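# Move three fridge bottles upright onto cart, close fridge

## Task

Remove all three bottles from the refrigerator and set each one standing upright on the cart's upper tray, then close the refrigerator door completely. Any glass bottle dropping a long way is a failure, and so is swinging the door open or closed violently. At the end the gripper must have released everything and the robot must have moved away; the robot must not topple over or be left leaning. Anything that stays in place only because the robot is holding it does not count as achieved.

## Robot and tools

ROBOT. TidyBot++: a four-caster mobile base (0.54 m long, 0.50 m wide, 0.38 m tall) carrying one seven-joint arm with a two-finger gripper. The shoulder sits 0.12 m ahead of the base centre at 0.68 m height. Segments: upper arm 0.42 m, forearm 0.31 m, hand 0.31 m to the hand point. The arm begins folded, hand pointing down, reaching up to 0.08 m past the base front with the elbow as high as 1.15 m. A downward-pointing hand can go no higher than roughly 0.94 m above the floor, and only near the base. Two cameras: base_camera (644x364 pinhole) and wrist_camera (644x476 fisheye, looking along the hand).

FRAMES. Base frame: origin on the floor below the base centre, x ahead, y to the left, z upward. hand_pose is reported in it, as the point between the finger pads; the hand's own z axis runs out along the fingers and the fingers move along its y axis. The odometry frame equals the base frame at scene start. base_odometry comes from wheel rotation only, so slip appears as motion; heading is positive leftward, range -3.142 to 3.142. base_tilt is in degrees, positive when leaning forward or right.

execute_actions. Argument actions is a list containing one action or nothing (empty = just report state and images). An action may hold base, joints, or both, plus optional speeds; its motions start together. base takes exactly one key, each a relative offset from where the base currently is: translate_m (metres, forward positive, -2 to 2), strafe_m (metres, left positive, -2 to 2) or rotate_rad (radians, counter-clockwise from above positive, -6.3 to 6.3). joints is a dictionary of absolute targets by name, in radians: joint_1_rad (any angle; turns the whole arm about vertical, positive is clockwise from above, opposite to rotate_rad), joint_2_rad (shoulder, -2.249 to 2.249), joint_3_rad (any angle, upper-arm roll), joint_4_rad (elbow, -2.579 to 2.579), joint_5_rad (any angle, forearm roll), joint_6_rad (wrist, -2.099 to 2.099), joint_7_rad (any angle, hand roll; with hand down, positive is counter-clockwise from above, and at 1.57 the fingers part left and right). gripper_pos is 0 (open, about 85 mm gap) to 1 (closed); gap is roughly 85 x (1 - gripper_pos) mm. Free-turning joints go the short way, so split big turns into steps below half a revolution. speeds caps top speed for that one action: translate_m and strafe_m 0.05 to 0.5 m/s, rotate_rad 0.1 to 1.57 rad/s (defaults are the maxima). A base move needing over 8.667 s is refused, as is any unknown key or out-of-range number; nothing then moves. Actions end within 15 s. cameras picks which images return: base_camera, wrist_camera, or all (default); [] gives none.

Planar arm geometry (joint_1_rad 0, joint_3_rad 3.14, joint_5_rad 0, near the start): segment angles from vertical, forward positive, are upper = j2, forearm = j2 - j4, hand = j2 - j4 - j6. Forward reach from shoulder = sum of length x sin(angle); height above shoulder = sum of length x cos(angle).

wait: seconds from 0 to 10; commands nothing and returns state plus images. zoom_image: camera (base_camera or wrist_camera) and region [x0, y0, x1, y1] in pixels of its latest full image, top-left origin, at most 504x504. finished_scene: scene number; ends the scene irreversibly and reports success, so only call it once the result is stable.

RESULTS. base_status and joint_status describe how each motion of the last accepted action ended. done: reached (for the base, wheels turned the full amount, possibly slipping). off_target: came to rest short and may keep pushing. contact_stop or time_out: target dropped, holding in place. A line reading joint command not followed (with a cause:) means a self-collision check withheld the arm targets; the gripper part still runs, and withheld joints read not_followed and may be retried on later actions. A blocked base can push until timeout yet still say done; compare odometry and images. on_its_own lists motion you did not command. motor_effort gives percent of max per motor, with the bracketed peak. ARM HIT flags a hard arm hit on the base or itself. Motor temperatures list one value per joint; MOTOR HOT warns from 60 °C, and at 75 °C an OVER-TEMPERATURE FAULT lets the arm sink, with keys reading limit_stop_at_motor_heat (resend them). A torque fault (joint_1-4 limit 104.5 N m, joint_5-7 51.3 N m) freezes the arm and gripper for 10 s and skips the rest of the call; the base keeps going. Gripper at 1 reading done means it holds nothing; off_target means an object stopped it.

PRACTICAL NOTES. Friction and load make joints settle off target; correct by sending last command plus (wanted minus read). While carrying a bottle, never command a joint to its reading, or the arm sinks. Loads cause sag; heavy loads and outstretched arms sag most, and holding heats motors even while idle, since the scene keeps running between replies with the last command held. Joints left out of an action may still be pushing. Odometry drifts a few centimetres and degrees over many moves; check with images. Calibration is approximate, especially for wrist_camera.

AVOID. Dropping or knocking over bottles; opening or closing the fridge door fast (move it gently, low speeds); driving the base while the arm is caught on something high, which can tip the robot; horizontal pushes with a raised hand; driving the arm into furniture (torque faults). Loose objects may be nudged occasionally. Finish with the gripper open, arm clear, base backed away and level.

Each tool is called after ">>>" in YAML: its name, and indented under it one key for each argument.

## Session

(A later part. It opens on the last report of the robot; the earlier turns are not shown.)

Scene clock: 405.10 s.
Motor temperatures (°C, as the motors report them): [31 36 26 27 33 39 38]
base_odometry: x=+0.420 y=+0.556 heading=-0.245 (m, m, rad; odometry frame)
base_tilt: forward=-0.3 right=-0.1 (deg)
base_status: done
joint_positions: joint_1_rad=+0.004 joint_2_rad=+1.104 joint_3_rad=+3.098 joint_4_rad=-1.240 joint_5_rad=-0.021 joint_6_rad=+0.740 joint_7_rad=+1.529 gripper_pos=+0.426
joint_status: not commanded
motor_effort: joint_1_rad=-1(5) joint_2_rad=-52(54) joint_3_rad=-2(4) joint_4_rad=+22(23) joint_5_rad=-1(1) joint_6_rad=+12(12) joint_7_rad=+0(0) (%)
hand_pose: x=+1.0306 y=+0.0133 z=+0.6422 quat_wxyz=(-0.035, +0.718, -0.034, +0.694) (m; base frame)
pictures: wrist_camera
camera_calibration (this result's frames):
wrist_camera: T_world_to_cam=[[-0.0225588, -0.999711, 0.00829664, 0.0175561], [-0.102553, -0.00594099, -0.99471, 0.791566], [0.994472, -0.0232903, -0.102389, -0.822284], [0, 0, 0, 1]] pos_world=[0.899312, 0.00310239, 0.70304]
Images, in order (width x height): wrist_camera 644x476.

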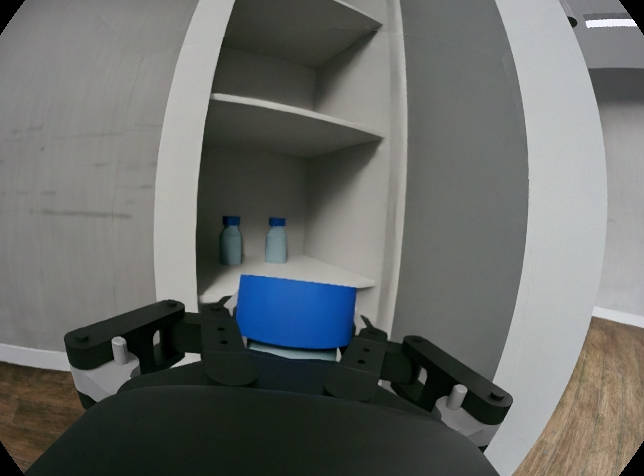

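>>> execute_actions:
  actions:
    - {"base":{"rotate_rad":-1.6},"joints":{"joint_2_rad":0.015,"joint_4_rad":-1.884,"joint_6_rad":0.328},"speeds":{"rotate_rad":0.6}}

Scene clock: 414.47 s.
Motor temperatures (°C, as the motors report them): [31 36 26 27 33 39 38]
base_odometry: x=+0.420 y=+0.556 heading=-1.844 (m, m, rad; odometry frame)
base_tilt: forward=-0.3 right=-0.2 (deg)
base_status: done
joint_positions: joint_1_rad=+0.016 joint_2_rad=+0.042 joint_3_rad=+3.110 joint_4_rad=-1.880 joint_5_rad=+0.008 joint_6_rad=+0.338 joint_7_rad=+1.529 gripper_pos=+0.433
joint_status: all done
motor_effort: joint_1_rad=+0(21) joint_2_rad=-25(60) joint_3_rad=-1(9) joint_4_rad=+26(31) joint_5_rad=-2(9) joint_6_rad=+12(17) joint_7_rad=+0(1) (%)
hand_pose: x=+0.7427 y=+0.0117 z=+0.9898 quat_wxyz=(-0.019, +0.712, -0.006, +0.702) (m; base frame)
pictures: base_camera, wrist_camera
camera_calibration (this result's frames):
wrist_camera: T_world_to_cam=[[-0.00656675, -0.997653, 0.0681586, -0.0645498], [-0.0816828, -0.0673971, -0.994377, 1.09268], [0.996637, -0.0120972, -0.0810485, -0.523263], [0, 0, 0, 1]] pos_world=[0.610332, 0.00291504, 1.04852]
Images, in order (width x height): base_camera 644x364, wrist_camera 644x476.

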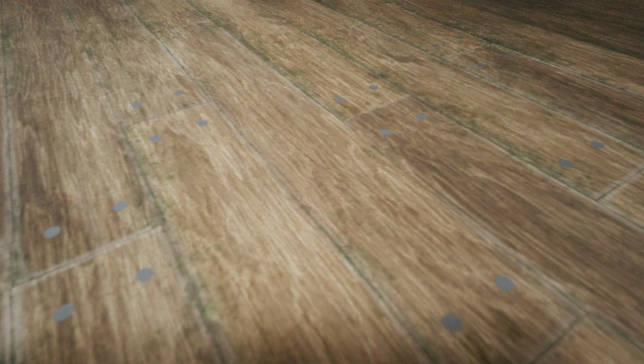

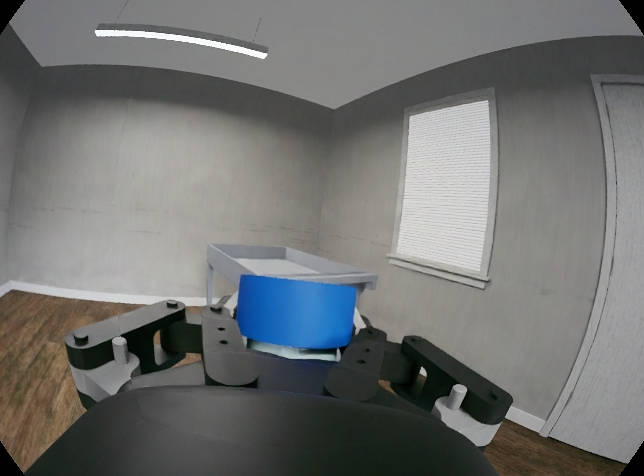

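>>> execute_actions:
  actions:
    - {"base":{"translate_m":0.75},"speeds":{"translate_m":0.3}}

Scene clock: 427.53 s.
Motor temperatures (°C, as the motors report them): [31 36 26 27 33 39 38]
base_odometry: x=+0.216 y=-0.166 heading=-1.845 (m, m, rad; odometry frame)
base_tilt: forward=-0.3 right=-0.1 (deg)
base_status: done
joint_positions: joint_1_rad=+0.016 joint_2_rad=+0.038 joint_3_rad=+3.110 joint_4_rad=-1.882 joint_5_rad=+0.008 joint_6_rad=+0.337 joint_7_rad=+1.529 gripper_pos=+0.433
joint_status: not commanded
motor_effort: joint_1_rad=-1(0) joint_2_rad=-24(27) joint_3_rad=-1(0) joint_4_rad=+25(27) joint_5_rad=-1(1) joint_6_rad=+11(12) joint_7_rad=+0(0) (%)
hand_pose: x=+0.7410 y=+0.0117 z=+0.9914 quat_wxyz=(-0.019, +0.711, -0.006, +0.703) (m; base frame)
pictures: base_camera, wrist_camera
camera_calibration (this result's frames):
wrist_camera: T_world_to_cam=[[-0.00669953, -0.997644, 0.0682694, -0.0646649], [-0.0798484, -0.0675192, -0.994518, 1.09296], [0.996785, -0.012114, -0.0792079, -0.523466], [0, 0, 0, 1]] pos_world=[0.60862, 0.00294186, 1.04992]
Images, in order (width x height): base_camera 644x364, wrist_camera 644x476.

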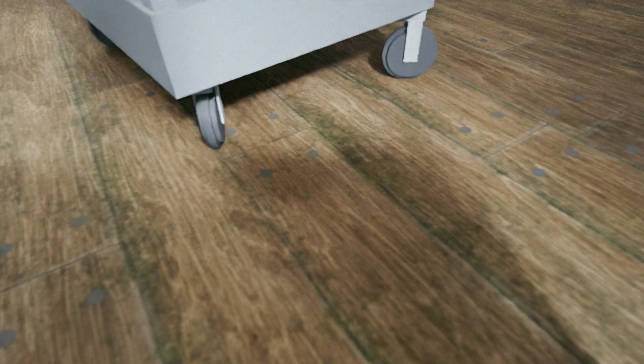

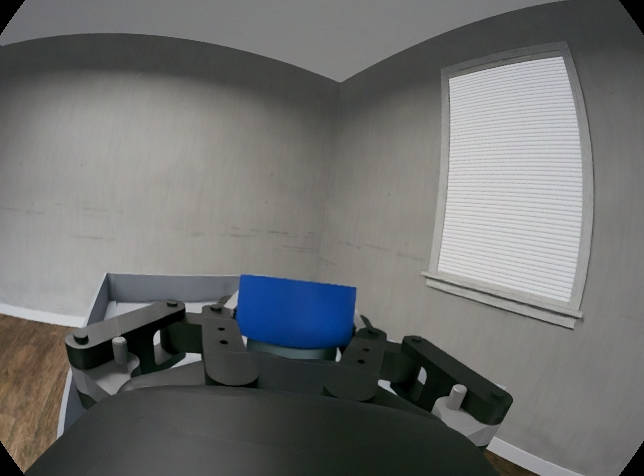

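>>> execute_actions:
  actions:
    - {"joints":{"joint_2_rad":-0.024,"joint_4_rad":-1.594,"joint_6_rad":0.0}}
  cameras: []

>>> execute_actions:
  actions:
    - {"base":{"translate_m":0.25},"speeds":{"translate_m":0.15}}

Scene clock: 444.67 s.
Motor temperatures (°C, as the motors report them): [31 35 26 27 33 39 38]
base_odometry: x=+0.216 y=-0.166 heading=-1.845 (m, m, rad; odometry frame)
base_tilt: forward=-0.3 right=-0.2 (deg)
base_status: not commanded
joint_positions: joint_1_rad=+0.016 joint_2_rad=-0.003 joint_3_rad=+3.110 joint_4_rad=-1.635 joint_5_rad=+0.008 joint_6_rad=+0.012 joint_7_rad=+1.529 gripper_pos=+0.433
joint_status: joint_4_rad off_target (ended at -1.635, target -1.594); the others done
motor_effort: joint_1_rad=-1(0) joint_2_rad=-24(26) joint_3_rad=-1(1) joint_4_rad=+27(27) joint_5_rad=-1(2) joint_6_rad=+12(12) joint_7_rad=+0(0) (%)
hand_pose: x=+0.7421 y=+0.0114 z=+1.0678 quat_wxyz=(-0.017, +0.724, -0.007, +0.689) (m; base frame)
pictures: none
No camera images: the call's "cameras" was empty. Leave "cameras" out to get every camera's image.

Scene clock: 447.00 s.
Motor temperatures (°C, as the motors report them): [31 35 26 27 33 39 38]
base_odometry: x=+0.148 y=-0.407 heading=-1.846 (m, m, rad; odometry frame)
base_tilt: forward=-0.3 right=-0.2 (deg)
base_status: done
joint_positions: joint_1_rad=+0.016 joint_2_rad=-0.002 joint_3_rad=+3.110 joint_4_rad=-1.635 joint_5_rad=+0.008 joint_6_rad=+0.010 joint_7_rad=+1.529 gripper_pos=+0.433
joint_status: not commanded
motor_effort: joint_1_rad=+0(1) joint_2_rad=-23(27) joint_3_rad=-1(1) joint_4_rad=+27(28) joint_5_rad=-1(1) joint_6_rad=+11(12) joint_7_rad=+0(0) (%)
hand_pose: x=+0.7423 y=+0.0114 z=+1.0668 quat_wxyz=(-0.017, +0.725, -0.007, +0.688) (m; base frame)
pictures: base_camera, wrist_camera
camera_calibration (this result's frames):
wrist_camera: T_world_to_cam=[[-0.00622, -0.997461, 0.0709425, -0.0733372], [-0.120506, -0.0696792, -0.990264, 1.19364], [0.992693, -0.0147084, -0.119767, -0.472374], [0, 0, 0, 1]] pos_world=[0.612307, 0.00307307, 1.13065]
Images, in order (width x height): base_camera 644x364, wrist_camera 644x476.

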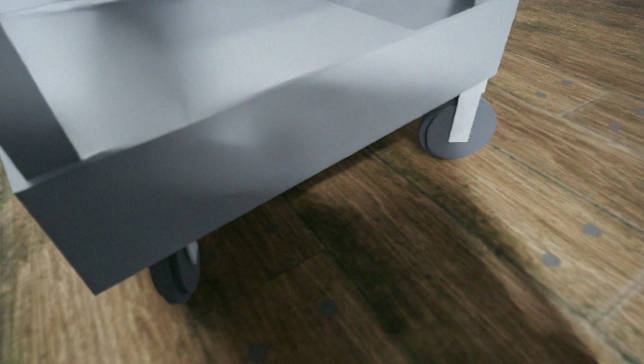

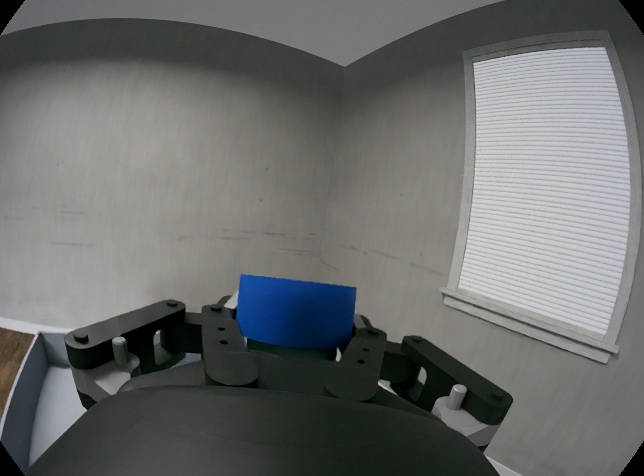

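>>> execute_actions:
  actions:
    - {"joints":{"joint_2_rad":0.055,"joint_4_rad":-1.982,"joint_6_rad":0.466}}
  cameras: []

Scene clock: 465.77 s.
Motor temperatures (°C, as the motors report them): [31 35 26 28 33 39 38]
base_odometry: x=+0.148 y=-0.407 heading=-1.846 (m, m, rad; odometry frame)
base_tilt: forward=-0.3 right=-0.1 (deg)
base_status: not commanded
joint_positions: joint_1_rad=+0.016 joint_2_rad=+0.074 joint_3_rad=+3.110 joint_4_rad=-1.984 joint_5_rad=+0.008 joint_6_rad=+0.414 joint_7_rad=+1.529 gripper_pos=+0.433
joint_status: all done
motor_effort: joint_1_rad=+0(1) joint_2_rad=-25(27) joint_3_rad=-1(1) joint_4_rad=+25(27) joint_5_rad=-1(1) joint_6_rad=+11(13) joint_7_rad=+1(1) (%)
hand_pose: x=+0.7379 y=+0.0116 z=+0.9317 quat_wxyz=(-0.019, +0.732, -0.007, +0.681) (m; base frame)
pictures: none
No camera images: the call's "cameras" was empty. Leave "cameras" out to get every camera's image.

>>> execute_actions:
  actions:
    - {"joints":{"joint_2_rad":0.109,"joint_4_rad":-2.071,"joint_6_rad":0.65}}
  cameras: []

Scene clock: 473.33 s.
Motor temperatures (°C, as the motors report them): [31 35 26 28 33 39 38]
base_odometry: x=+0.148 y=-0.407 heading=-1.846 (m, m, rad; odometry frame)
base_tilt: forward=-0.3 right=-0.2 (deg)
base_status: not commanded
joint_positions: joint_1_rad=+0.016 joint_2_rad=+0.117 joint_3_rad=+3.110 joint_4_rad=-2.064 joint_5_rad=+0.008 joint_6_rad=+0.609 joint_7_rad=+1.529 gripper_pos=+0.433
joint_status: all done
motor_effort: joint_1_rad=-1(0) joint_2_rad=-24(26) joint_3_rad=-1(1) joint_4_rad=+23(24) joint_5_rad=-1(0) joint_6_rad=+11(12) joint_7_rad=+0(0) (%)
hand_pose: x=+0.7367 y=+0.0116 z=+0.9188 quat_wxyz=(-0.021, +0.708, -0.007, +0.706) (m; base frame)
pictures: none
No camera images: the call's "cameras" was empty. Leave "cameras" out to get every camera's image.

>>> execute_actions:
  actions:
    - {"joints":{"joint_2_rad":0.18,"joint_4_rad":-2.15,"joint_6_rad":0.8}}
  cameras: []

Scene clock: 480.17 s.
Motor temperatures (°C, as the motors report them): [31 34 26 28 33 39 38]
base_odometry: x=+0.148 y=-0.407 heading=-1.846 (m, m, rad; odometry frame)
base_tilt: forward=-0.3 right=-0.2 (deg)
base_status: not commanded
joint_positions: joint_1_rad=+0.016 joint_2_rad=+0.142 joint_3_rad=+3.110 joint_4_rad=-2.107 joint_5_rad=+0.008 joint_6_rad=+0.755 joint_7_rad=+1.529 gripper_pos=+0.433
joint_status: joint_4_rad off_target (ended at -2.107, target -2.150); the others done
motor_effort: joint_1_rad=-1(1) joint_2_rad=-12(25) joint_3_rad=-1(2) joint_4_rad=+11(23) joint_5_rad=-2(3) joint_6_rad=+12(12) joint_7_rad=+0(0) (%)
hand_pose: x=+0.7333 y=+0.0115 z=+0.9251 quat_wxyz=(-0.022, +0.679, -0.007, +0.733) (m; base frame)
pictures: none
No camera images: the call's "cameras" was empty. Leave "cameras" out to get every camera's image.

Contact made. Release.

>>> execute_actions:
  actions:
    - {"joints":{"gripper_pos":0.0,"joint_2_rad":0.142,"joint_4_rad":-2.107,"joint_6_rad":0.68}}
  cameras: []

>>> execute_actions:
  actions:
    - {"base":{"translate_m":-0.4},"speeds":{"translate_m":0.2}}
  cameras: ["wrist_camera"]

Scene clock: 492.13 s.
Motor temperatures (°C, as the motors report them): [31 34 26 28 33 39 38]
base_odometry: x=+0.148 y=-0.407 heading=-1.846 (m, m, rad; odometry frame)
base_tilt: forward=-0.3 right=-0.2 (deg)
base_status: not commanded
joint_positions: joint_1_rad=+0.016 joint_2_rad=+0.139 joint_3_rad=+3.110 joint_4_rad=-2.106 joint_5_rad=+0.008 joint_6_rad=+0.715 joint_7_rad=+1.529 gripper_pos=+0.000
joint_status: all done
motor_effort: joint_1_rad=+0(1) joint_2_rad=-21(24) joint_3_rad=-1(1) joint_4_rad=+19(22) joint_5_rad=-1(2) joint_6_rad=+8(12) joint_7_rad=+0(0) (%)
hand_pose: x=+0.7333 y=+0.0115 z=+0.9155 quat_wxyz=(-0.022, +0.692, -0.007, +0.721) (m; base frame)
pictures: none
No camera images: the call's "cameras" was empty. Leave "cameras" out to get every camera's image.

Scene clock: 494.90 s.
Motor temperatures (°C, as the motors report them): [31 34 26 28 33 39 38]
base_odometry: x=+0.256 y=-0.022 heading=-1.846 (m, m, rad; odometry frame)
base_tilt: forward=-0.3 right=-0.2 (deg)
base_status: done
joint_positions: joint_1_rad=+0.016 joint_2_rad=+0.140 joint_3_rad=+3.110 joint_4_rad=-2.106 joint_5_rad=+0.008 joint_6_rad=+0.710 joint_7_rad=+1.529 gripper_pos=+0.000
joint_status: not commanded
motor_effort: joint_1_rad=-1(1) joint_2_rad=-22(25) joint_3_rad=-1(2) joint_4_rad=+19(20) joint_5_rad=-2(2) joint_6_rad=+9(9) joint_7_rad=+1(0) (%)
hand_pose: x=+0.7338 y=+0.0115 z=+0.9129 quat_wxyz=(-0.022, +0.695, -0.007, +0.719) (m; base frame)
pictures: wrist_camera
camera_calibration (this result's frames):
wrist_camera: T_world_to_cam=[[-0.00769652, -0.99801, 0.0625843, -0.0536145], [-0.033629, -0.0622924, -0.997491, 0.982981], [0.999405, -0.00978186, -0.0330826, -0.566569], [0, 0, 0, 1]] pos_world=[0.598876, 0.00218235, 0.965126]
Images, in order (width x height): wrist_camera 644x476.

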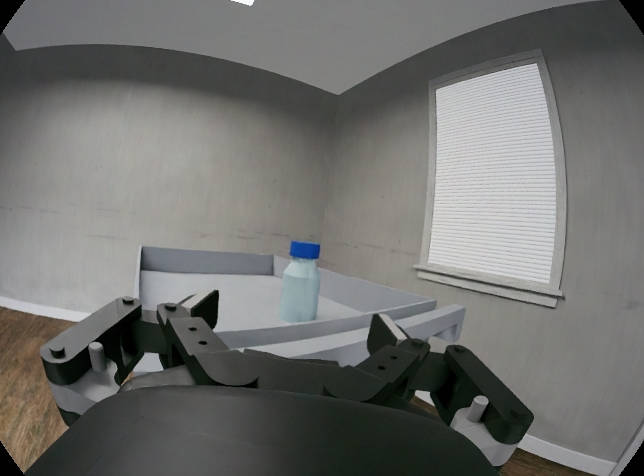

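>>> execute_actions:
  actions:
    - {"base":{"rotate_rad":1.601},"joints":{"joint_2_rad":0.876,"joint_4_rad":-2.177,"joint_6_rad":1.482}}
  cameras: []

>>> execute_actions:
  actions:
    - {"base":{"strafe_m":0.8}}
  cameras: []

>>> execute_actions:
  actions:
    - {"base":{"translate_m":0.37}}

Scene clock: 520.00 s.
Motor temperatures (°C, as the motors report them): [31 34 26 27 33 39 38]
base_odometry: x=+0.256 y=-0.022 heading=-0.245 (m, m, rad; odometry frame)
base_tilt: forward=-0.3 right=-0.2 (deg)
base_status: done
joint_positions: joint_1_rad=-0.006 joint_2_rad=+0.871 joint_3_rad=+3.101 joint_4_rad=-2.147 joint_5_rad=+0.008 joint_6_rad=+1.450 joint_7_rad=+1.529 gripper_pos=+0.000
joint_status: all done
motor_effort: joint_1_rad=-1(8) joint_2_rad=-33(36) joint_3_rad=-2(8) joint_4_rad=+8(20) joint_5_rad=-1(1) joint_6_rad=+9(9) joint_7_rad=+0(2) (%)
hand_pose: x=+0.7900 y=+0.0266 z=+0.6423 quat_wxyz=(-0.039, +0.706, -0.011, +0.707) (m; base frame)
pictures: none
No camera images: the call's "cameras" was empty. Leave "cameras" out to get every camera's image.

Scene clock: 522.97 s.
Motor temperatures (°C, as the motors report them): [31 34 26 27 33 39 38]
base_odometry: x=+0.449 y=+0.755 heading=-0.244 (m, m, rad; odometry frame)
base_tilt: forward=-0.3 right=-0.2 (deg)
base_status: done
joint_positions: joint_1_rad=-0.005 joint_2_rad=+0.871 joint_3_rad=+3.101 joint_4_rad=-2.148 joint_5_rad=+0.008 joint_6_rad=+1.450 joint_7_rad=+1.529 gripper_pos=+0.000
joint_status: not commanded
motor_effort: joint_1_rad=-1(4) joint_2_rad=-33(34) joint_3_rad=-2(4) joint_4_rad=+8(8) joint_5_rad=+0(0) joint_6_rad=+9(9) joint_7_rad=+0(0) (%)
hand_pose: x=+0.7899 y=+0.0256 z=+0.6422 quat_wxyz=(-0.039, +0.706, -0.012, +0.707) (m; base frame)
pictures: none
No camera images: the call's "cameras" was empty. Leave "cameras" out to get every camera's image.

Scene clock: 525.07 s.
Motor temperatures (°C, as the motors report them): [31 34 26 27 33 39 38]
base_odometry: x=+0.809 y=+0.665 heading=-0.244 (m, m, rad; odometry frame)
base_tilt: forward=-0.2 right=-0.1 (deg)
base_status: done
joint_positions: joint_1_rad=-0.005 joint_2_rad=+0.872 joint_3_rad=+3.101 joint_4_rad=-2.155 joint_5_rad=+0.008 joint_6_rad=+1.451 joint_7_rad=+1.529 gripper_pos=+0.000
joint_status: not commanded
motor_effort: joint_1_rad=-1(0) joint_2_rad=-34(35) joint_3_rad=-2(3) joint_4_rad=+8(9) joint_5_rad=-1(1) joint_6_rad=+9(9) joint_7_rad=+0(0) (%)
hand_pose: x=+0.7878 y=+0.0256 z=+0.6400 quat_wxyz=(-0.039, +0.708, -0.012, +0.705) (m; base frame)
pictures: base_camera, wrist_camera
camera_calibration (this result's frames):
wrist_camera: T_world_to_cam=[[0.0124912, -0.999403, 0.0322253, -0.0185504], [-0.0716772, -0.0330399, -0.996881, 0.742289], [0.99735, 0.0101424, -0.0720471, -0.603311], [0, 0, 0, 1]] pos_world=[0.655149, 0.0121049, 0.697104]
Images, in order (width x height): base_camera 644x364, wrist_camera 644x476.

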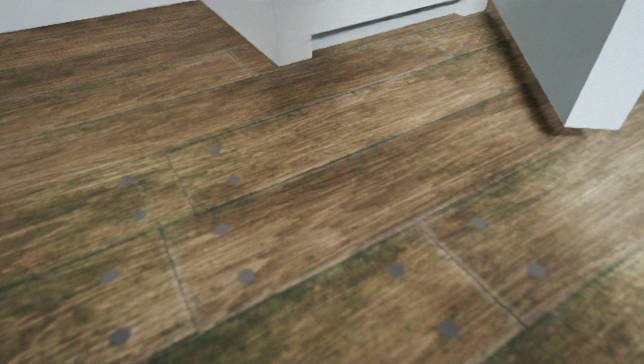

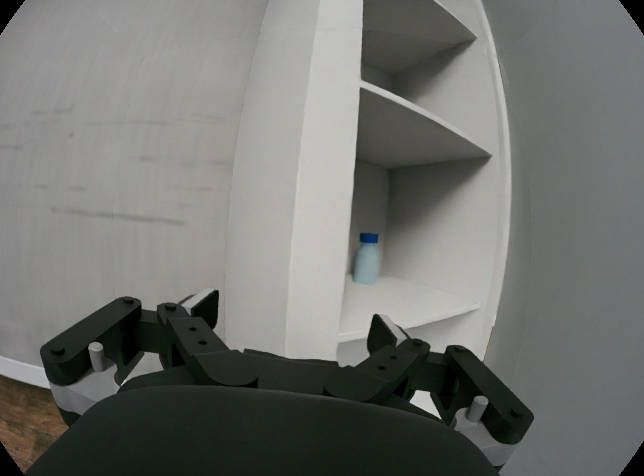

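>>> execute_actions:
  actions:
    - {"base":{"strafe_m":-0.13}}

Scene clock: 536.50 s.
Motor temperatures (°C, as the motors report them): [31 34 26 27 33 39 38]
base_odometry: x=+0.777 y=+0.539 heading=-0.244 (m, m, rad; odometry frame)
base_tilt: forward=-0.3 right=-0.2 (deg)
base_status: done
joint_positions: joint_1_rad=+0.001 joint_2_rad=+0.872 joint_3_rad=+3.101 joint_4_rad=-2.155 joint_5_rad=+0.008 joint_6_rad=+1.451 joint_7_rad=+1.529 gripper_pos=+0.000
joint_status: not commanded
motor_effort: joint_1_rad=-1(3) joint_2_rad=-33(33) joint_3_rad=-2(4) joint_4_rad=+8(8) joint_5_rad=-1(0) joint_6_rad=+8(9) joint_7_rad=+1(0) (%)
hand_pose: x=+0.7879 y=+0.0218 z=+0.6399 quat_wxyz=(-0.037, +0.708, -0.014, +0.705) (m; base frame)
pictures: base_camera, wrist_camera
camera_calibration (this result's frames):
wrist_camera: T_world_to_cam=[[0.00682966, -0.999457, 0.0322267, -0.0178798], [-0.0719446, -0.0326351, -0.996875, 0.74234], [0.997385, 0.00448978, -0.0721284, -0.60323], [0, 0, 0, 1]] pos_world=[0.655182, 0.00906465, 0.697086]
Images, in order (width x height): base_camera 644x364, wrist_camera 644x476.

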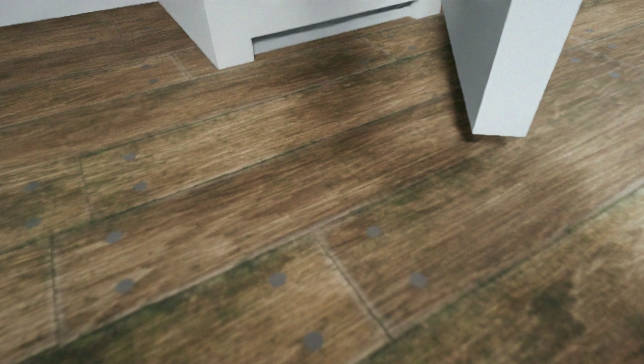

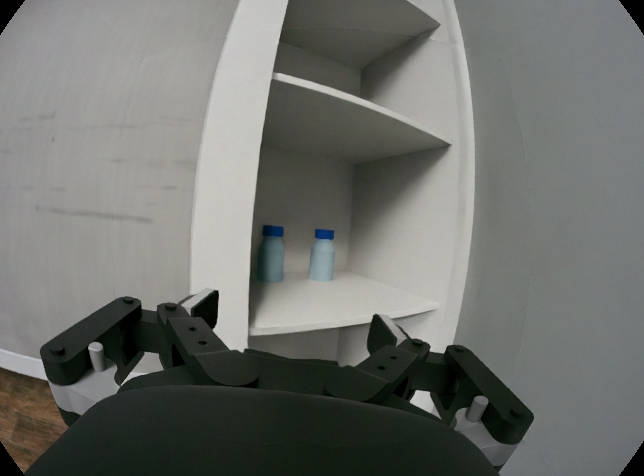

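>>> execute_actions:
  actions:
    - {"base":{"translate_m":0.45},"speeds":{"translate_m":0.15}}

Scene clock: 551.17 s.
Motor temperatures (°C, as the motors report them): [31 34 26 27 33 39 38]
base_odometry: x=+1.126 y=+0.452 heading=-0.248 (m, m, rad; odometry frame)
base_tilt: forward=-0.3 right=-0.2 (deg)
base_status: translate_m time_out (by the wheels' count: +0.359 of +0.450)
joint_positions: joint_1_rad=-0.001 joint_2_rad=+0.875 joint_3_rad=+3.100 joint_4_rad=-2.159 joint_5_rad=+0.008 joint_6_rad=+1.457 joint_7_rad=+1.529 gripper_pos=+0.000
joint_status: not commanded
motor_effort: joint_1_rad=+0(7) joint_2_rad=-33(45) joint_3_rad=-3(5) joint_4_rad=+8(12) joint_5_rad=+0(4) joint_6_rad=+9(12) joint_7_rad=+0(0) (%)
hand_pose: x=+0.7864 y=+0.0238 z=+0.6381 quat_wxyz=(-0.038, +0.709, -0.013, +0.704) (m; base frame)
pictures: base_camera, wrist_camera
camera_calibration (this result's frames):
wrist_camera: T_world_to_cam=[[0.00988706, -0.99946, 0.0313406, -0.0176235], [-0.0738376, -0.0319863, -0.996757, 0.7419], [0.997221, 0.00754088, -0.074114, -0.600584], [0, 0, 0, 1]] pos_world=[0.653869, 0.0106456, 0.695535]
Images, in order (width x height): base_camera 644x364, wrist_camera 644x476.

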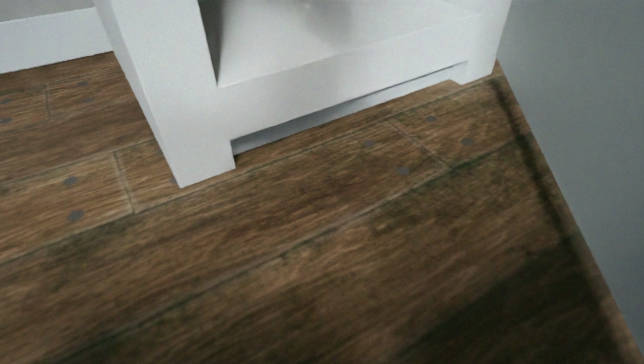

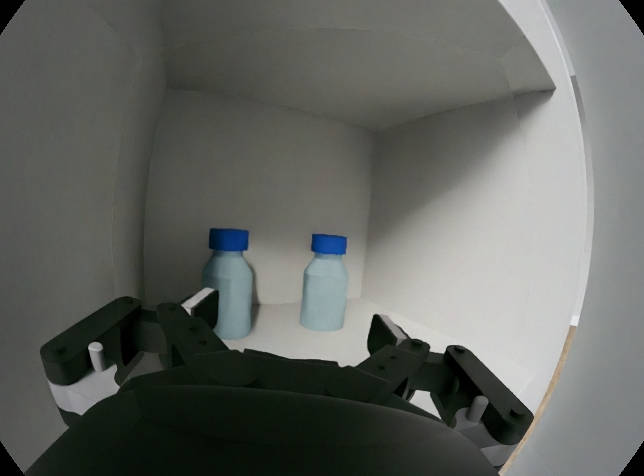

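>>> execute_actions:
  actions:
    - {"joints":{"joint_2_rad":1.141,"joint_4_rad":-1.22,"joint_6_rad":0.79}}
  cameras: ["wrist_camera"]

Scene clock: 564.00 s.
Motor temperatures (°C, as the motors report them): [31 34 26 27 33 39 38]
base_odometry: x=+1.126 y=+0.452 heading=-0.248 (m, m, rad; odometry frame)
base_tilt: forward=-0.3 right=-0.2 (deg)
base_status: not commanded
joint_positions: joint_1_rad=-0.001 joint_2_rad=+1.129 joint_3_rad=+3.100 joint_4_rad=-1.246 joint_5_rad=+0.008 joint_6_rad=+0.822 joint_7_rad=+1.529 gripper_pos=+0.000
joint_status: all done
motor_effort: joint_1_rad=-1(0) joint_2_rad=-47(46) joint_3_rad=-2(2) joint_4_rad=+18(17) joint_5_rad=-1(1) joint_6_rad=+9(9) joint_7_rad=+0(0) (%)
hand_pose: x=+1.0281 y=+0.0220 z=+0.6410 quat_wxyz=(-0.035, +0.701, -0.017, +0.712) (m; base frame)
pictures: wrist_camera
camera_calibration (this result's frames):
wrist_camera: T_world_to_cam=[[-0.00244707, -0.999563, 0.0294725, -0.00799874], [-0.0518309, -0.0293062, -0.998226, 0.740847], [0.998653, -0.00397032, -0.0517366, -0.856981], [0, 0, 0, 1]] pos_world=[0.894206, 0.0103137, 0.695431]
Images, in order (width x height): wrist_camera 644x476.

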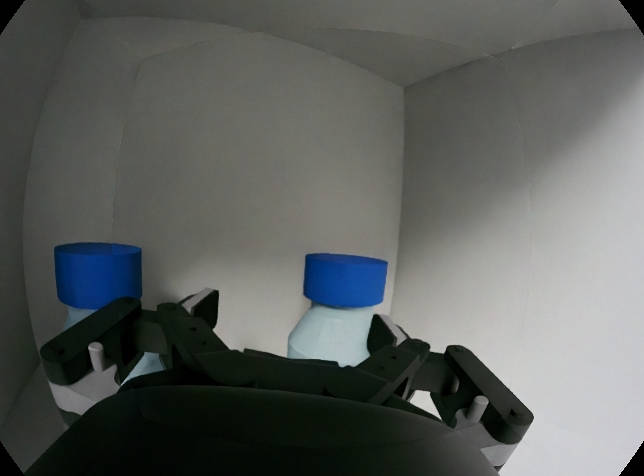

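>>> execute_actions:
  actions:
    - {"joints":{"joint_1_rad":0.05}}
  cameras: ["wrist_camera"]

Scene clock: 574.10 s.
Motor temperatures (°C, as the motors report them): [31 34 26 27 33 39 38]
base_odometry: x=+1.126 y=+0.452 heading=-0.248 (m, m, rad; odometry frame)
base_tilt: forward=-0.3 right=-0.2 (deg)
base_status: not commanded
joint_positions: joint_1_rad=+0.034 joint_2_rad=+1.129 joint_3_rad=+3.100 joint_4_rad=-1.246 joint_5_rad=+0.008 joint_6_rad=+0.822 joint_7_rad=+1.529 gripper_pos=+0.000
joint_status: all done
motor_effort: joint_1_rad=-1(4) joint_2_rad=-46(47) joint_3_rad=-2(3) joint_4_rad=+17(18) joint_5_rad=-1(1) joint_6_rad=+8(9) joint_7_rad=+0(0) (%)
hand_pose: x=+1.0284 y=-0.0104 z=+0.6410 quat_wxyz=(-0.022, +0.700, -0.030, +0.713) (m; base frame)
pictures: wrist_camera
camera_calibration (this result's frames):
wrist_camera: T_world_to_cam=[[-0.0380948, -0.998839, 0.0294721, -0.00375639], [-0.052843, -0.0274386, -0.998226, 0.740967], [0.997876, -0.0395846, -0.0517365, -0.856889], [0, 0, 0, 1]] pos_world=[0.894081, -0.0173405, 0.695431]
Images, in order (width x height): wrist_camera 644x476.

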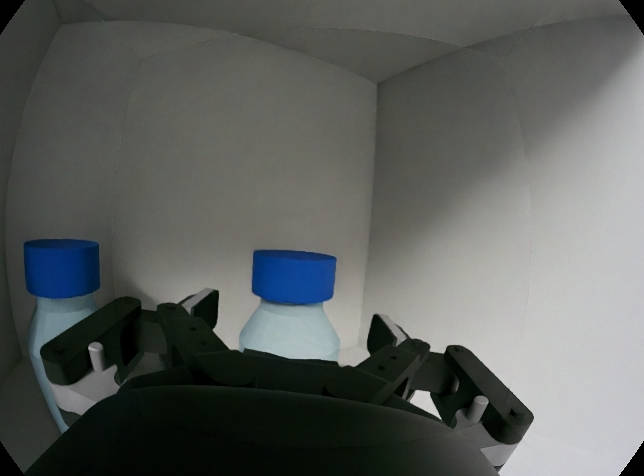

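Centered. Extend.

>>> execute_actions:
  actions:
    - {"joints":{"joint_2_rad":1.295,"joint_4_rad":-0.816,"joint_6_rad":0.54}}
  cameras: ["wrist_camera"]

Scene clock: 589.23 s.
Motor temperatures (°C, as the motors report them): [31 35 26 27 33 39 38]
base_odometry: x=+1.126 y=+0.452 heading=-0.248 (m, m, rad; odometry frame)
base_tilt: forward=-0.3 right=-0.2 (deg)
base_status: not commanded
joint_positions: joint_1_rad=+0.034 joint_2_rad=+1.281 joint_3_rad=+3.100 joint_4_rad=-0.843 joint_5_rad=+0.008 joint_6_rad=+0.574 joint_7_rad=+1.529 gripper_pos=+0.000
joint_status: all done
motor_effort: joint_1_rad=-1(1) joint_2_rad=-50(50) joint_3_rad=-3(2) joint_4_rad=+20(21) joint_5_rad=-1(1) joint_6_rad=+8(8) joint_7_rad=+0(1) (%)
hand_pose: x=+1.1006 y=-0.0178 z=+0.6435 quat_wxyz=(-0.020, +0.699, -0.033, +0.714) (m; base frame)
pictures: wrist_camera
camera_calibration (this result's frames):
wrist_camera: T_world_to_cam=[[-0.0456144, -0.998557, 0.0283283, 0.000527615], [-0.0501139, -0.0260347, -0.998404, 0.744211], [0.997701, -0.0469613, -0.0488541, -0.93092], [0, 0, 0, 1]] pos_world=[0.966099, -0.023815, 0.69753]
Images, in order (width x height): wrist_camera 644x476.

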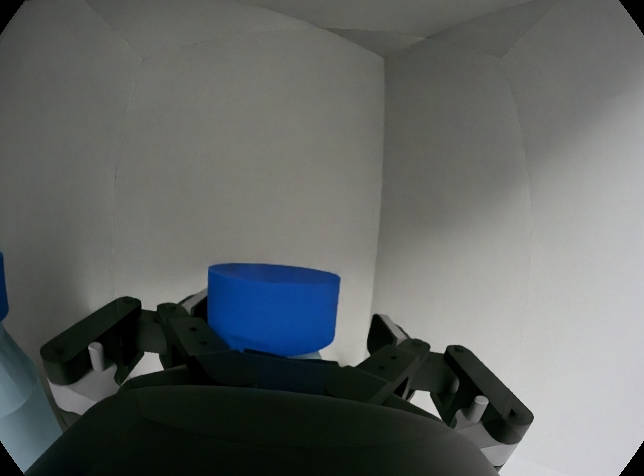

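>>> execute_actions:
  actions:
    - {"joints":{"gripper_pos":1.0}}
  cameras: []

>>> execute_actions:
  actions:
    - {"joints":{"joint_2_rad":1.23,"joint_6_rad":0.48}}
  cameras: []

>>> execute_actions:
  actions:
    - {"base":{"translate_m":-0.75},"speeds":{"translate_m":0.2}}
  cameras: ["wrist_camera"]

Scene clock: 600.23 s.
Motor temperatures (°C, as the motors report them): [31 35 26 27 33 39 38]
base_odometry: x=+1.126 y=+0.452 heading=-0.248 (m, m, rad; odometry frame)
base_tilt: forward=-0.3 right=-0.2 (deg)
base_status: not commanded
joint_positions: joint_1_rad=+0.034 joint_2_rad=+1.280 joint_3_rad=+3.100 joint_4_rad=-0.837 joint_5_rad=+0.008 joint_6_rad=+0.572 joint_7_rad=+1.529 gripper_pos=+0.441
joint_status: gripper_pos off_target (ended at +0.441, target +1.000)
motor_effort: joint_1_rad=+3(5) joint_2_rad=-50(52) joint_3_rad=-1(3) joint_4_rad=+20(20) joint_5_rad=-1(2) joint_6_rad=+8(9) joint_7_rad=+0(1) (%)
hand_pose: x=+1.1016 y=-0.0180 z=+0.6476 quat_wxyz=(-0.020, +0.697, -0.033, +0.716) (m; base frame)
pictures: none
No camera images: the call's "cameras" was empty. Leave "cameras" out to get every camera's image.

Scene clock: 601.03 s.
Motor temperatures (°C, as the motors report them): [31 35 26 27 33 39 38]
base_odometry: x=+1.126 y=+0.452 heading=-0.248 (m, m, rad; odometry frame)
base_tilt: forward=-0.3 right=-0.2 (deg)
base_status: not commanded
joint_positions: joint_1_rad=+0.035 joint_2_rad=+1.257 joint_3_rad=+3.100 joint_4_rad=-0.837 joint_5_rad=+0.008 joint_6_rad=+0.499 joint_7_rad=+1.529 gripper_pos=+0.441
joint_status: all done
motor_effort: joint_1_rad=-1(3) joint_2_rad=-53(54) joint_3_rad=-2(2) joint_4_rad=+22(23) joint_5_rad=-1(2) joint_6_rad=+10(10) joint_7_rad=+0(0) (%)
hand_pose: x=+1.1024 y=-0.0182 z=+0.6474 quat_wxyz=(-0.020, +0.715, -0.033, +0.698) (m; base frame)
pictures: none
No camera images: the call's "cameras" was empty. Leave "cameras" out to get every camera's image.

Scene clock: 605.57 s.
Motor temperatures (°C, as the motors report them): [31 36 26 27 33 39 38]
base_odometry: x=+0.399 y=+0.636 heading=-0.248 (m, m, rad; odometry frame)
base_tilt: forward=-0.3 right=-0.1 (deg)
base_status: done
joint_positions: joint_1_rad=+0.037 joint_2_rad=+1.260 joint_3_rad=+3.100 joint_4_rad=-0.837 joint_5_rad=+0.008 joint_6_rad=+0.487 joint_7_rad=+1.529 gripper_pos=+0.441
joint_status: not commanded
motor_effort: joint_1_rad=-1(4) joint_2_rad=-57(58) joint_3_rad=-2(3) joint_4_rad=+25(26) joint_5_rad=-1(0) joint_6_rad=+12(12) joint_7_rad=+0(0) (%)
hand_pose: x=+1.1022 y=-0.0194 z=+0.6418 quat_wxyz=(-0.019, +0.720, -0.034, +0.693) (m; base frame)
pictures: wrist_camera
camera_calibration (this result's frames):
wrist_camera: T_world_to_cam=[[-0.0436385, -0.998591, 0.0301872, -0.00433006], [-0.108249, -0.0253119, -0.993802, 0.803618], [0.993166, -0.0466357, -0.106992, -0.890376], [0, 0, 0, 1]] pos_world=[0.971093, -0.0255062, 0.703504]
Images, in order (width x height): wrist_camera 644x476.

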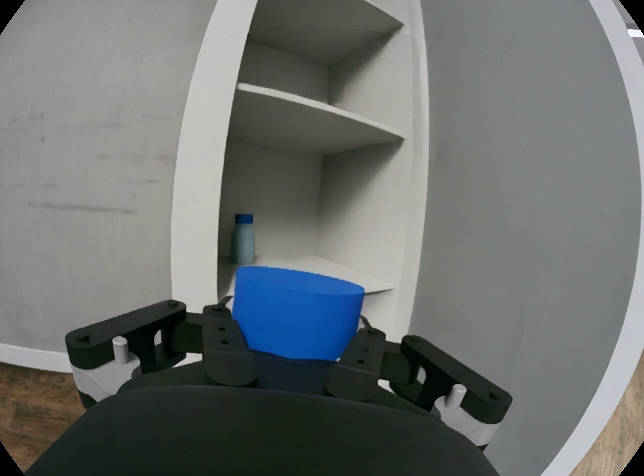

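>>> execute_actions:
  actions:
    - {"base":{"rotate_rad":-1.598},"joints":{"joint_1_rad":0.0,"joint_2_rad":-0.024,"joint_4_rad":-1.594,"joint_6_rad":0.0},"speeds":{"rotate_rad":0.6}}
  cameras: []

>>> execute_actions:
  actions:
    - {"base":{"strafe_m":0.16}}
  cameras: []

>>> execute_actions:
  actions:
    - {"base":{"translate_m":0.6}}

Scene clock: 621.27 s.
Motor temperatures (°C, as the motors report them): [31 37 26 27 33 39 38]
base_odometry: x=+0.399 y=+0.636 heading=-1.845 (m, m, rad; odometry frame)
base_tilt: forward=-0.3 right=-0.2 (deg)
base_status: done
joint_positions: joint_1_rad=+0.020 joint_2_rad=+0.007 joint_3_rad=+3.109 joint_4_rad=-1.595 joint_5_rad=+0.015 joint_6_rad=+0.007 joint_7_rad=+1.529 gripper_pos=+0.445
joint_status: all done
motor_effort: joint_1_rad=-1(20) joint_2_rad=-25(64) joint_3_rad=-1(7) joint_4_rad=+28(32) joint_5_rad=-1(10) joint_6_rad=+12(19) joint_7_rad=+0(1) (%)
hand_pose: x=+0.7468 y=+0.0087 z=+1.0856 quat_wxyz=(-0.013, +0.715, -0.005, +0.699) (m; base frame)
pictures: none
No camera images: the call's "cameras" was empty. Leave "cameras" out to get every camera's image.

Scene clock: 622.77 s.
Motor temperatures (°C, as the motors report them): [31 37 26 28 33 39 38]
base_odometry: x=+0.553 y=+0.592 heading=-1.846 (m, m, rad; odometry frame)
base_tilt: forward=-0.3 right=-0.2 (deg)
base_status: done
joint_positions: joint_1_rad=+0.010 joint_2_rad=+0.007 joint_3_rad=+3.103 joint_4_rad=-1.595 joint_5_rad=+0.015 joint_6_rad=+0.007 joint_7_rad=+1.529 gripper_pos=+0.445
joint_status: not commanded
motor_effort: joint_1_rad=-1(4) joint_2_rad=-25(26) joint_3_rad=+0(4) joint_4_rad=+28(28) joint_5_rad=-1(1) joint_6_rad=+12(12) joint_7_rad=+0(0) (%)
hand_pose: x=+0.7464 y=+0.0197 z=+1.0855 quat_wxyz=(-0.020, +0.716, +0.001, +0.698) (m; base frame)
pictures: none
No camera images: the call's "cameras" was empty. Leave "cameras" out to get every camera's image.

Scene clock: 625.33 s.
Motor temperatures (°C, as the motors report them): [31 36 26 28 33 39 38]
base_odometry: x=+0.390 y=+0.015 heading=-1.845 (m, m, rad; odometry frame)
base_tilt: forward=-0.3 right=-0.2 (deg)
base_status: done
joint_positions: joint_1_rad=+0.010 joint_2_rad=+0.002 joint_3_rad=+3.103 joint_4_rad=-1.596 joint_5_rad=+0.015 joint_6_rad=+0.005 joint_7_rad=+1.529 gripper_pos=+0.445
joint_status: not commanded
motor_effort: joint_1_rad=+0(2) joint_2_rad=-24(27) joint_3_rad=-1(0) joint_4_rad=+28(29) joint_5_rad=-1(2) joint_6_rad=+12(13) joint_7_rad=+0(0) (%)
hand_pose: x=+0.7443 y=+0.0197 z=+1.0872 quat_wxyz=(-0.020, +0.715, +0.001, +0.699) (m; base frame)
pictures: base_camera, wrist_camera
camera_calibration (this result's frames):
wrist_camera: T_world_to_cam=[[0.0051213, -0.996968, 0.0776443, -0.0821986], [-0.089552, -0.0777906, -0.99294, 1.19476], [0.995969, -0.00186807, -0.0896789, -0.507265], [0, 0, 0, 1]] pos_world=[0.612634, 0.0100443, 1.14722]
Images, in order (width x height): base_camera 644x364, wrist_camera 644x476.

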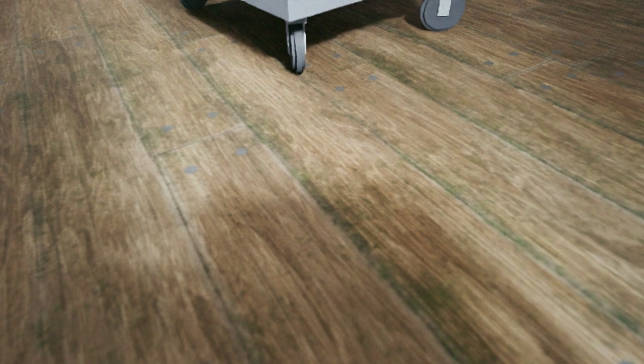

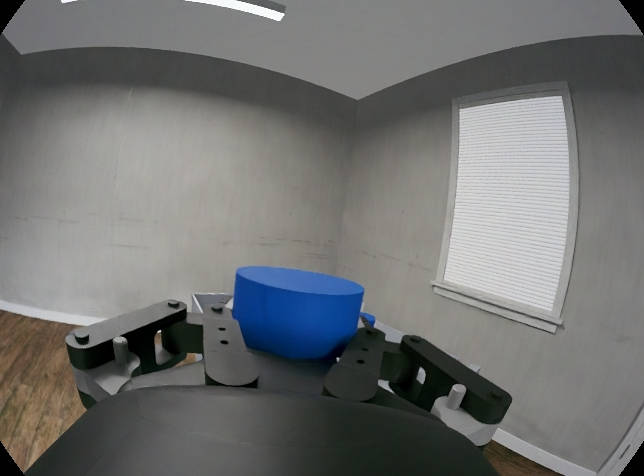

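>>> execute_actions:
  actions:
    - {"base":{"translate_m":0.48},"speeds":{"translate_m":0.2}}
  cameras: []

>>> execute_actions:
  actions:
    - {"joints":{"joint_2_rad":0.109,"joint_4_rad":-2.071,"joint_6_rad":0.65}}
  cameras: []

Scene clock: 637.77 s.
Motor temperatures (°C, as the motors report them): [31 36 26 28 33 39 38]
base_odometry: x=+0.260 y=-0.448 heading=-1.845 (m, m, rad; odometry frame)
base_tilt: forward=-0.3 right=-0.2 (deg)
base_status: done
joint_positions: joint_1_rad=+0.010 joint_2_rad=+0.001 joint_3_rad=+3.103 joint_4_rad=-1.597 joint_5_rad=+0.015 joint_6_rad=+0.004 joint_7_rad=+1.529 gripper_pos=+0.445
joint_status: not commanded
motor_effort: joint_1_rad=-1(1) joint_2_rad=-24(28) joint_3_rad=-1(2) joint_4_rad=+28(28) joint_5_rad=-1(1) joint_6_rad=+12(12) joint_7_rad=+1(0) (%)
hand_pose: x=+0.7441 y=+0.0197 z=+1.0870 quat_wxyz=(-0.020, +0.715, +0.001, +0.699) (m; base frame)
pictures: none
No camera images: the call's "cameras" was empty. Leave "cameras" out to get every camera's image.

Scene clock: 639.47 s.
Motor temperatures (°C, as the motors report them): [31 36 26 28 33 39 38]
base_odometry: x=+0.260 y=-0.448 heading=-1.845 (m, m, rad; odometry frame)
base_tilt: forward=-0.4 right=-0.2 (deg)
base_status: not commanded
joint_positions: joint_1_rad=+0.010 joint_2_rad=+0.120 joint_3_rad=+3.103 joint_4_rad=-2.066 joint_5_rad=+0.015 joint_6_rad=+0.597 joint_7_rad=+1.529 gripper_pos=+0.445
joint_status: all done
motor_effort: joint_1_rad=-1(0) joint_2_rad=-26(30) joint_3_rad=-1(1) joint_4_rad=+24(28) joint_5_rad=-1(2) joint_6_rad=+12(14) joint_7_rad=+0(0) (%)
hand_pose: x=+0.7365 y=+0.0209 z=+0.9121 quat_wxyz=(-0.025, +0.714, +0.001, +0.700) (m; base frame)
pictures: none
No camera images: the call's "cameras" was empty. Leave "cameras" out to get every camera's image.

>>> execute_actions:
  actions:
    - {"joints":{"joint_2_rad":0.15,"joint_4_rad":-2.12,"joint_6_rad":0.74}}
  cameras: []

Scene clock: 645.30 s.
Motor temperatures (°C, as the motors report them): [31 36 26 28 33 39 38]
base_odometry: x=+0.260 y=-0.447 heading=-1.845 (m, m, rad; odometry frame)
base_tilt: forward=-0.3 right=-0.2 (deg)
base_status: not commanded
joint_positions: joint_1_rad=+0.010 joint_2_rad=+0.142 joint_3_rad=+3.103 joint_4_rad=-2.103 joint_5_rad=+0.015 joint_6_rad=+0.705 joint_7_rad=+1.529 gripper_pos=+0.445
joint_status: all done
motor_effort: joint_1_rad=-1(2) joint_2_rad=-22(26) joint_3_rad=-1(1) joint_4_rad=+21(24) joint_5_rad=-1(2) joint_6_rad=+9(12) joint_7_rad=+0(1) (%)
hand_pose: x=+0.7343 y=+0.0210 z=+0.9119 quat_wxyz=(-0.027, +0.696, +0.001, +0.717) (m; base frame)
pictures: none
No camera images: the call's "cameras" was empty. Leave "cameras" out to get every camera's image.

Load reduced; release (drop is tiny at most).

>>> execute_actions:
  actions:
    - {"joints":{"gripper_pos":0.0}}
  cameras: []

>>> execute_actions:
  actions:
    - {"base":{"translate_m":-0.4},"speeds":{"translate_m":0.2}}
  cameras: ["wrist_camera"]

Scene clock: 655.80 s.
Motor temperatures (°C, as the motors report them): [31 36 26 28 33 39 38]
base_odometry: x=+0.260 y=-0.447 heading=-1.845 (m, m, rad; odometry frame)
base_tilt: forward=-0.3 right=-0.2 (deg)
base_status: not commanded
joint_positions: joint_1_rad=+0.010 joint_2_rad=+0.142 joint_3_rad=+3.103 joint_4_rad=-2.103 joint_5_rad=+0.015 joint_6_rad=+0.707 joint_7_rad=+1.529 gripper_pos=+0.000
joint_status: all done
motor_effort: joint_1_rad=-1(1) joint_2_rad=-22(23) joint_3_rad=-1(0) joint_4_rad=+19(20) joint_5_rad=-1(2) joint_6_rad=+8(9) joint_7_rad=+1(0) (%)
hand_pose: x=+0.7344 y=+0.0210 z=+0.9126 quat_wxyz=(-0.027, +0.695, +0.001, +0.718) (m; base frame)
pictures: none
No camera images: the call's "cameras" was empty. Leave "cameras" out to get every camera's image.

Scene clock: 658.57 s.
Motor temperatures (°C, as the motors report them): [31 35 26 28 33 39 38]
base_odometry: x=+0.368 y=-0.062 heading=-1.844 (m, m, rad; odometry frame)
base_tilt: forward=-0.3 right=-0.2 (deg)
base_status: done
joint_positions: joint_1_rad=+0.010 joint_2_rad=+0.146 joint_3_rad=+3.103 joint_4_rad=-2.107 joint_5_rad=+0.015 joint_6_rad=+0.714 joint_7_rad=+1.529 gripper_pos=+0.000
joint_status: not commanded
motor_effort: joint_1_rad=+0(3) joint_2_rad=-22(24) joint_3_rad=-1(2) joint_4_rad=+19(20) joint_5_rad=-1(3) joint_6_rad=+9(10) joint_7_rad=+0(0) (%)
hand_pose: x=+0.7346 y=+0.0210 z=+0.9098 quat_wxyz=(-0.027, +0.696, +0.001, +0.718) (m; base frame)
pictures: wrist_camera
camera_calibration (this result's frames):
wrist_camera: T_world_to_cam=[[0.0105021, -0.997681, 0.0672489, -0.06161], [-0.0355595, -0.0675827, -0.99708, 0.981731], [0.999312, 0.00808009, -0.0361868, -0.564816], [0, 0, 0, 1]] pos_world=[0.599984, 0.00944462, 0.962568]
Images, in order (width x height): wrist_camera 644x476.

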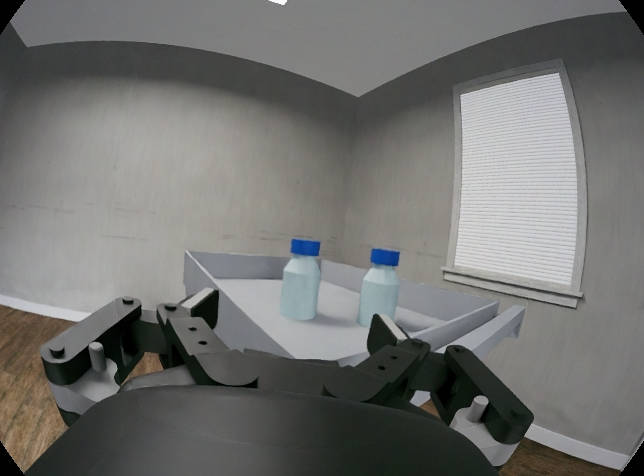

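>>> execute_actions:
  actions:
    - {"base":{"rotate_rad":1.596},"joints":{"joint_2_rad":0.876,"joint_4_rad":-2.177,"joint_6_rad":1.482}}
  cameras: []

>>> execute_actions:
  actions:
    - {"base":{"strafe_m":0.84}}
  cameras: []

>>> execute_actions:
  actions:
    - {"base":{"translate_m":0.21}}
  cameras: ["wrist_camera"]

Scene clock: 671.77 s.
Motor temperatures (°C, as the motors report them): [31 35 26 27 33 39 38]
base_odometry: x=+0.368 y=-0.062 heading=-0.248 (m, m, rad; odometry frame)
base_tilt: forward=-0.3 right=-0.2 (deg)
base_status: done
joint_positions: joint_1_rad=-0.007 joint_2_rad=+0.872 joint_3_rad=+3.098 joint_4_rad=-2.147 joint_5_rad=+0.015 joint_6_rad=+1.450 joint_7_rad=+1.529 gripper_pos=+0.000
joint_status: all done
motor_effort: joint_1_rad=-1(5) joint_2_rad=-33(35) joint_3_rad=-2(4) joint_4_rad=+8(20) joint_5_rad=-1(3) joint_6_rad=+9(9) joint_7_rad=+1(0) (%)
hand_pose: x=+0.7897 y=+0.0310 z=+0.6420 quat_wxyz=(-0.044, +0.706, -0.008, +0.707) (m; base frame)
pictures: none
No camera images: the call's "cameras" was empty. Leave "cameras" out to get every camera's image.

Scene clock: 674.83 s.
Motor temperatures (°C, as the motors report them): [31 35 26 27 33 39 38]
base_odometry: x=+0.574 y=+0.752 heading=-0.248 (m, m, rad; odometry frame)
base_tilt: forward=-0.3 right=-0.2 (deg)
base_status: done
joint_positions: joint_1_rad=-0.006 joint_2_rad=+0.872 joint_3_rad=+3.098 joint_4_rad=-2.148 joint_5_rad=+0.015 joint_6_rad=+1.450 joint_7_rad=+1.529 gripper_pos=+0.000
joint_status: not commanded
motor_effort: joint_1_rad=+0(4) joint_2_rad=-33(34) joint_3_rad=-2(4) joint_4_rad=+8(8) joint_5_rad=-1(0) joint_6_rad=+8(9) joint_7_rad=+0(0) (%)
hand_pose: x=+0.7897 y=+0.0297 z=+0.6419 quat_wxyz=(-0.043, +0.706, -0.009, +0.707) (m; base frame)
pictures: none
No camera images: the call's "cameras" was empty. Leave "cameras" out to get every camera's image.

Scene clock: 676.50 s.
Motor temperatures (°C, as the motors report them): [31 35 26 27 33 39 38]
base_odometry: x=+0.777 y=+0.701 heading=-0.247 (m, m, rad; odometry frame)
base_tilt: forward=-0.3 right=-0.2 (deg)
base_status: done
joint_positions: joint_1_rad=-0.006 joint_2_rad=+0.872 joint_3_rad=+3.098 joint_4_rad=-2.154 joint_5_rad=+0.015 joint_6_rad=+1.451 joint_7_rad=+1.529 gripper_pos=+0.000
joint_status: not commanded
motor_effort: joint_1_rad=+0(1) joint_2_rad=-33(34) joint_3_rad=-2(3) joint_4_rad=+8(9) joint_5_rad=-1(1) joint_6_rad=+8(9) joint_7_rad=+0(0) (%)
hand_pose: x=+0.7877 y=+0.0297 z=+0.6400 quat_wxyz=(-0.043, +0.708, -0.009, +0.705) (m; base frame)
pictures: wrist_camera
camera_calibration (this result's frames):
wrist_camera: T_world_to_cam=[[0.0225247, -0.999269, 0.0308785, -0.0214692], [-0.0710773, -0.0324088, -0.996944, 0.741986], [0.997216, 0.0202611, -0.0717554, -0.603657], [0, 0, 0, 1]] pos_world=[0.655199, 0.0148241, 0.697065]
Images, in order (width x height): wrist_camera 644x476.

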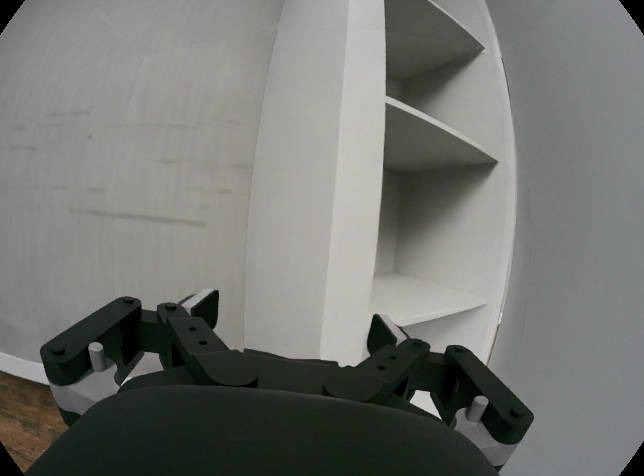

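>>> execute_actions:
  actions:
    - {"base":{"strafe_m":-0.15}}
  cameras: ["wrist_camera"]

Scene clock: 682.70 s.
Motor temperatures (°C, as the motors report them): [31 35 26 27 33 39 38]
base_odometry: x=+0.741 y=+0.555 heading=-0.247 (m, m, rad; odometry frame)
base_tilt: forward=-0.3 right=-0.2 (deg)
base_status: done
joint_positions: joint_1_rad=+0.000 joint_2_rad=+0.872 joint_3_rad=+3.098 joint_4_rad=-2.154 joint_5_rad=+0.015 joint_6_rad=+1.451 joint_7_rad=+1.529 gripper_pos=+0.000
joint_status: not commanded
motor_effort: joint_1_rad=+0(4) joint_2_rad=-33(33) joint_3_rad=-2(4) joint_4_rad=+8(8) joint_5_rad=-1(0) joint_6_rad=+8(9) joint_7_rad=+0(0) (%)
hand_pose: x=+0.7878 y=+0.0259 z=+0.6399 quat_wxyz=(-0.041, +0.708, -0.011, +0.705) (m; base frame)
pictures: wrist_camera
camera_calibration (this result's frames):
wrist_camera: T_world_to_cam=[[0.016847, -0.999381, 0.0308803, -0.0207972], [-0.0713633, -0.0320077, -0.996937, 0.742044], [0.997308, 0.0145917, -0.0718584, -0.603561], [0, 0, 0, 1]] pos_world=[0.655242, 0.0117738, 0.697043]
Images, in order (width x height): wrist_camera 644x476.

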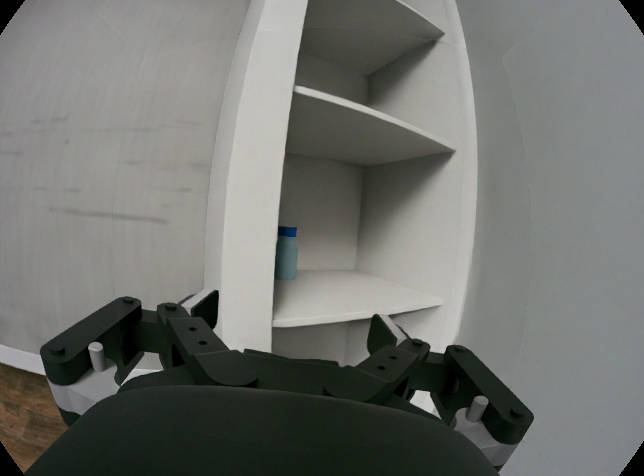

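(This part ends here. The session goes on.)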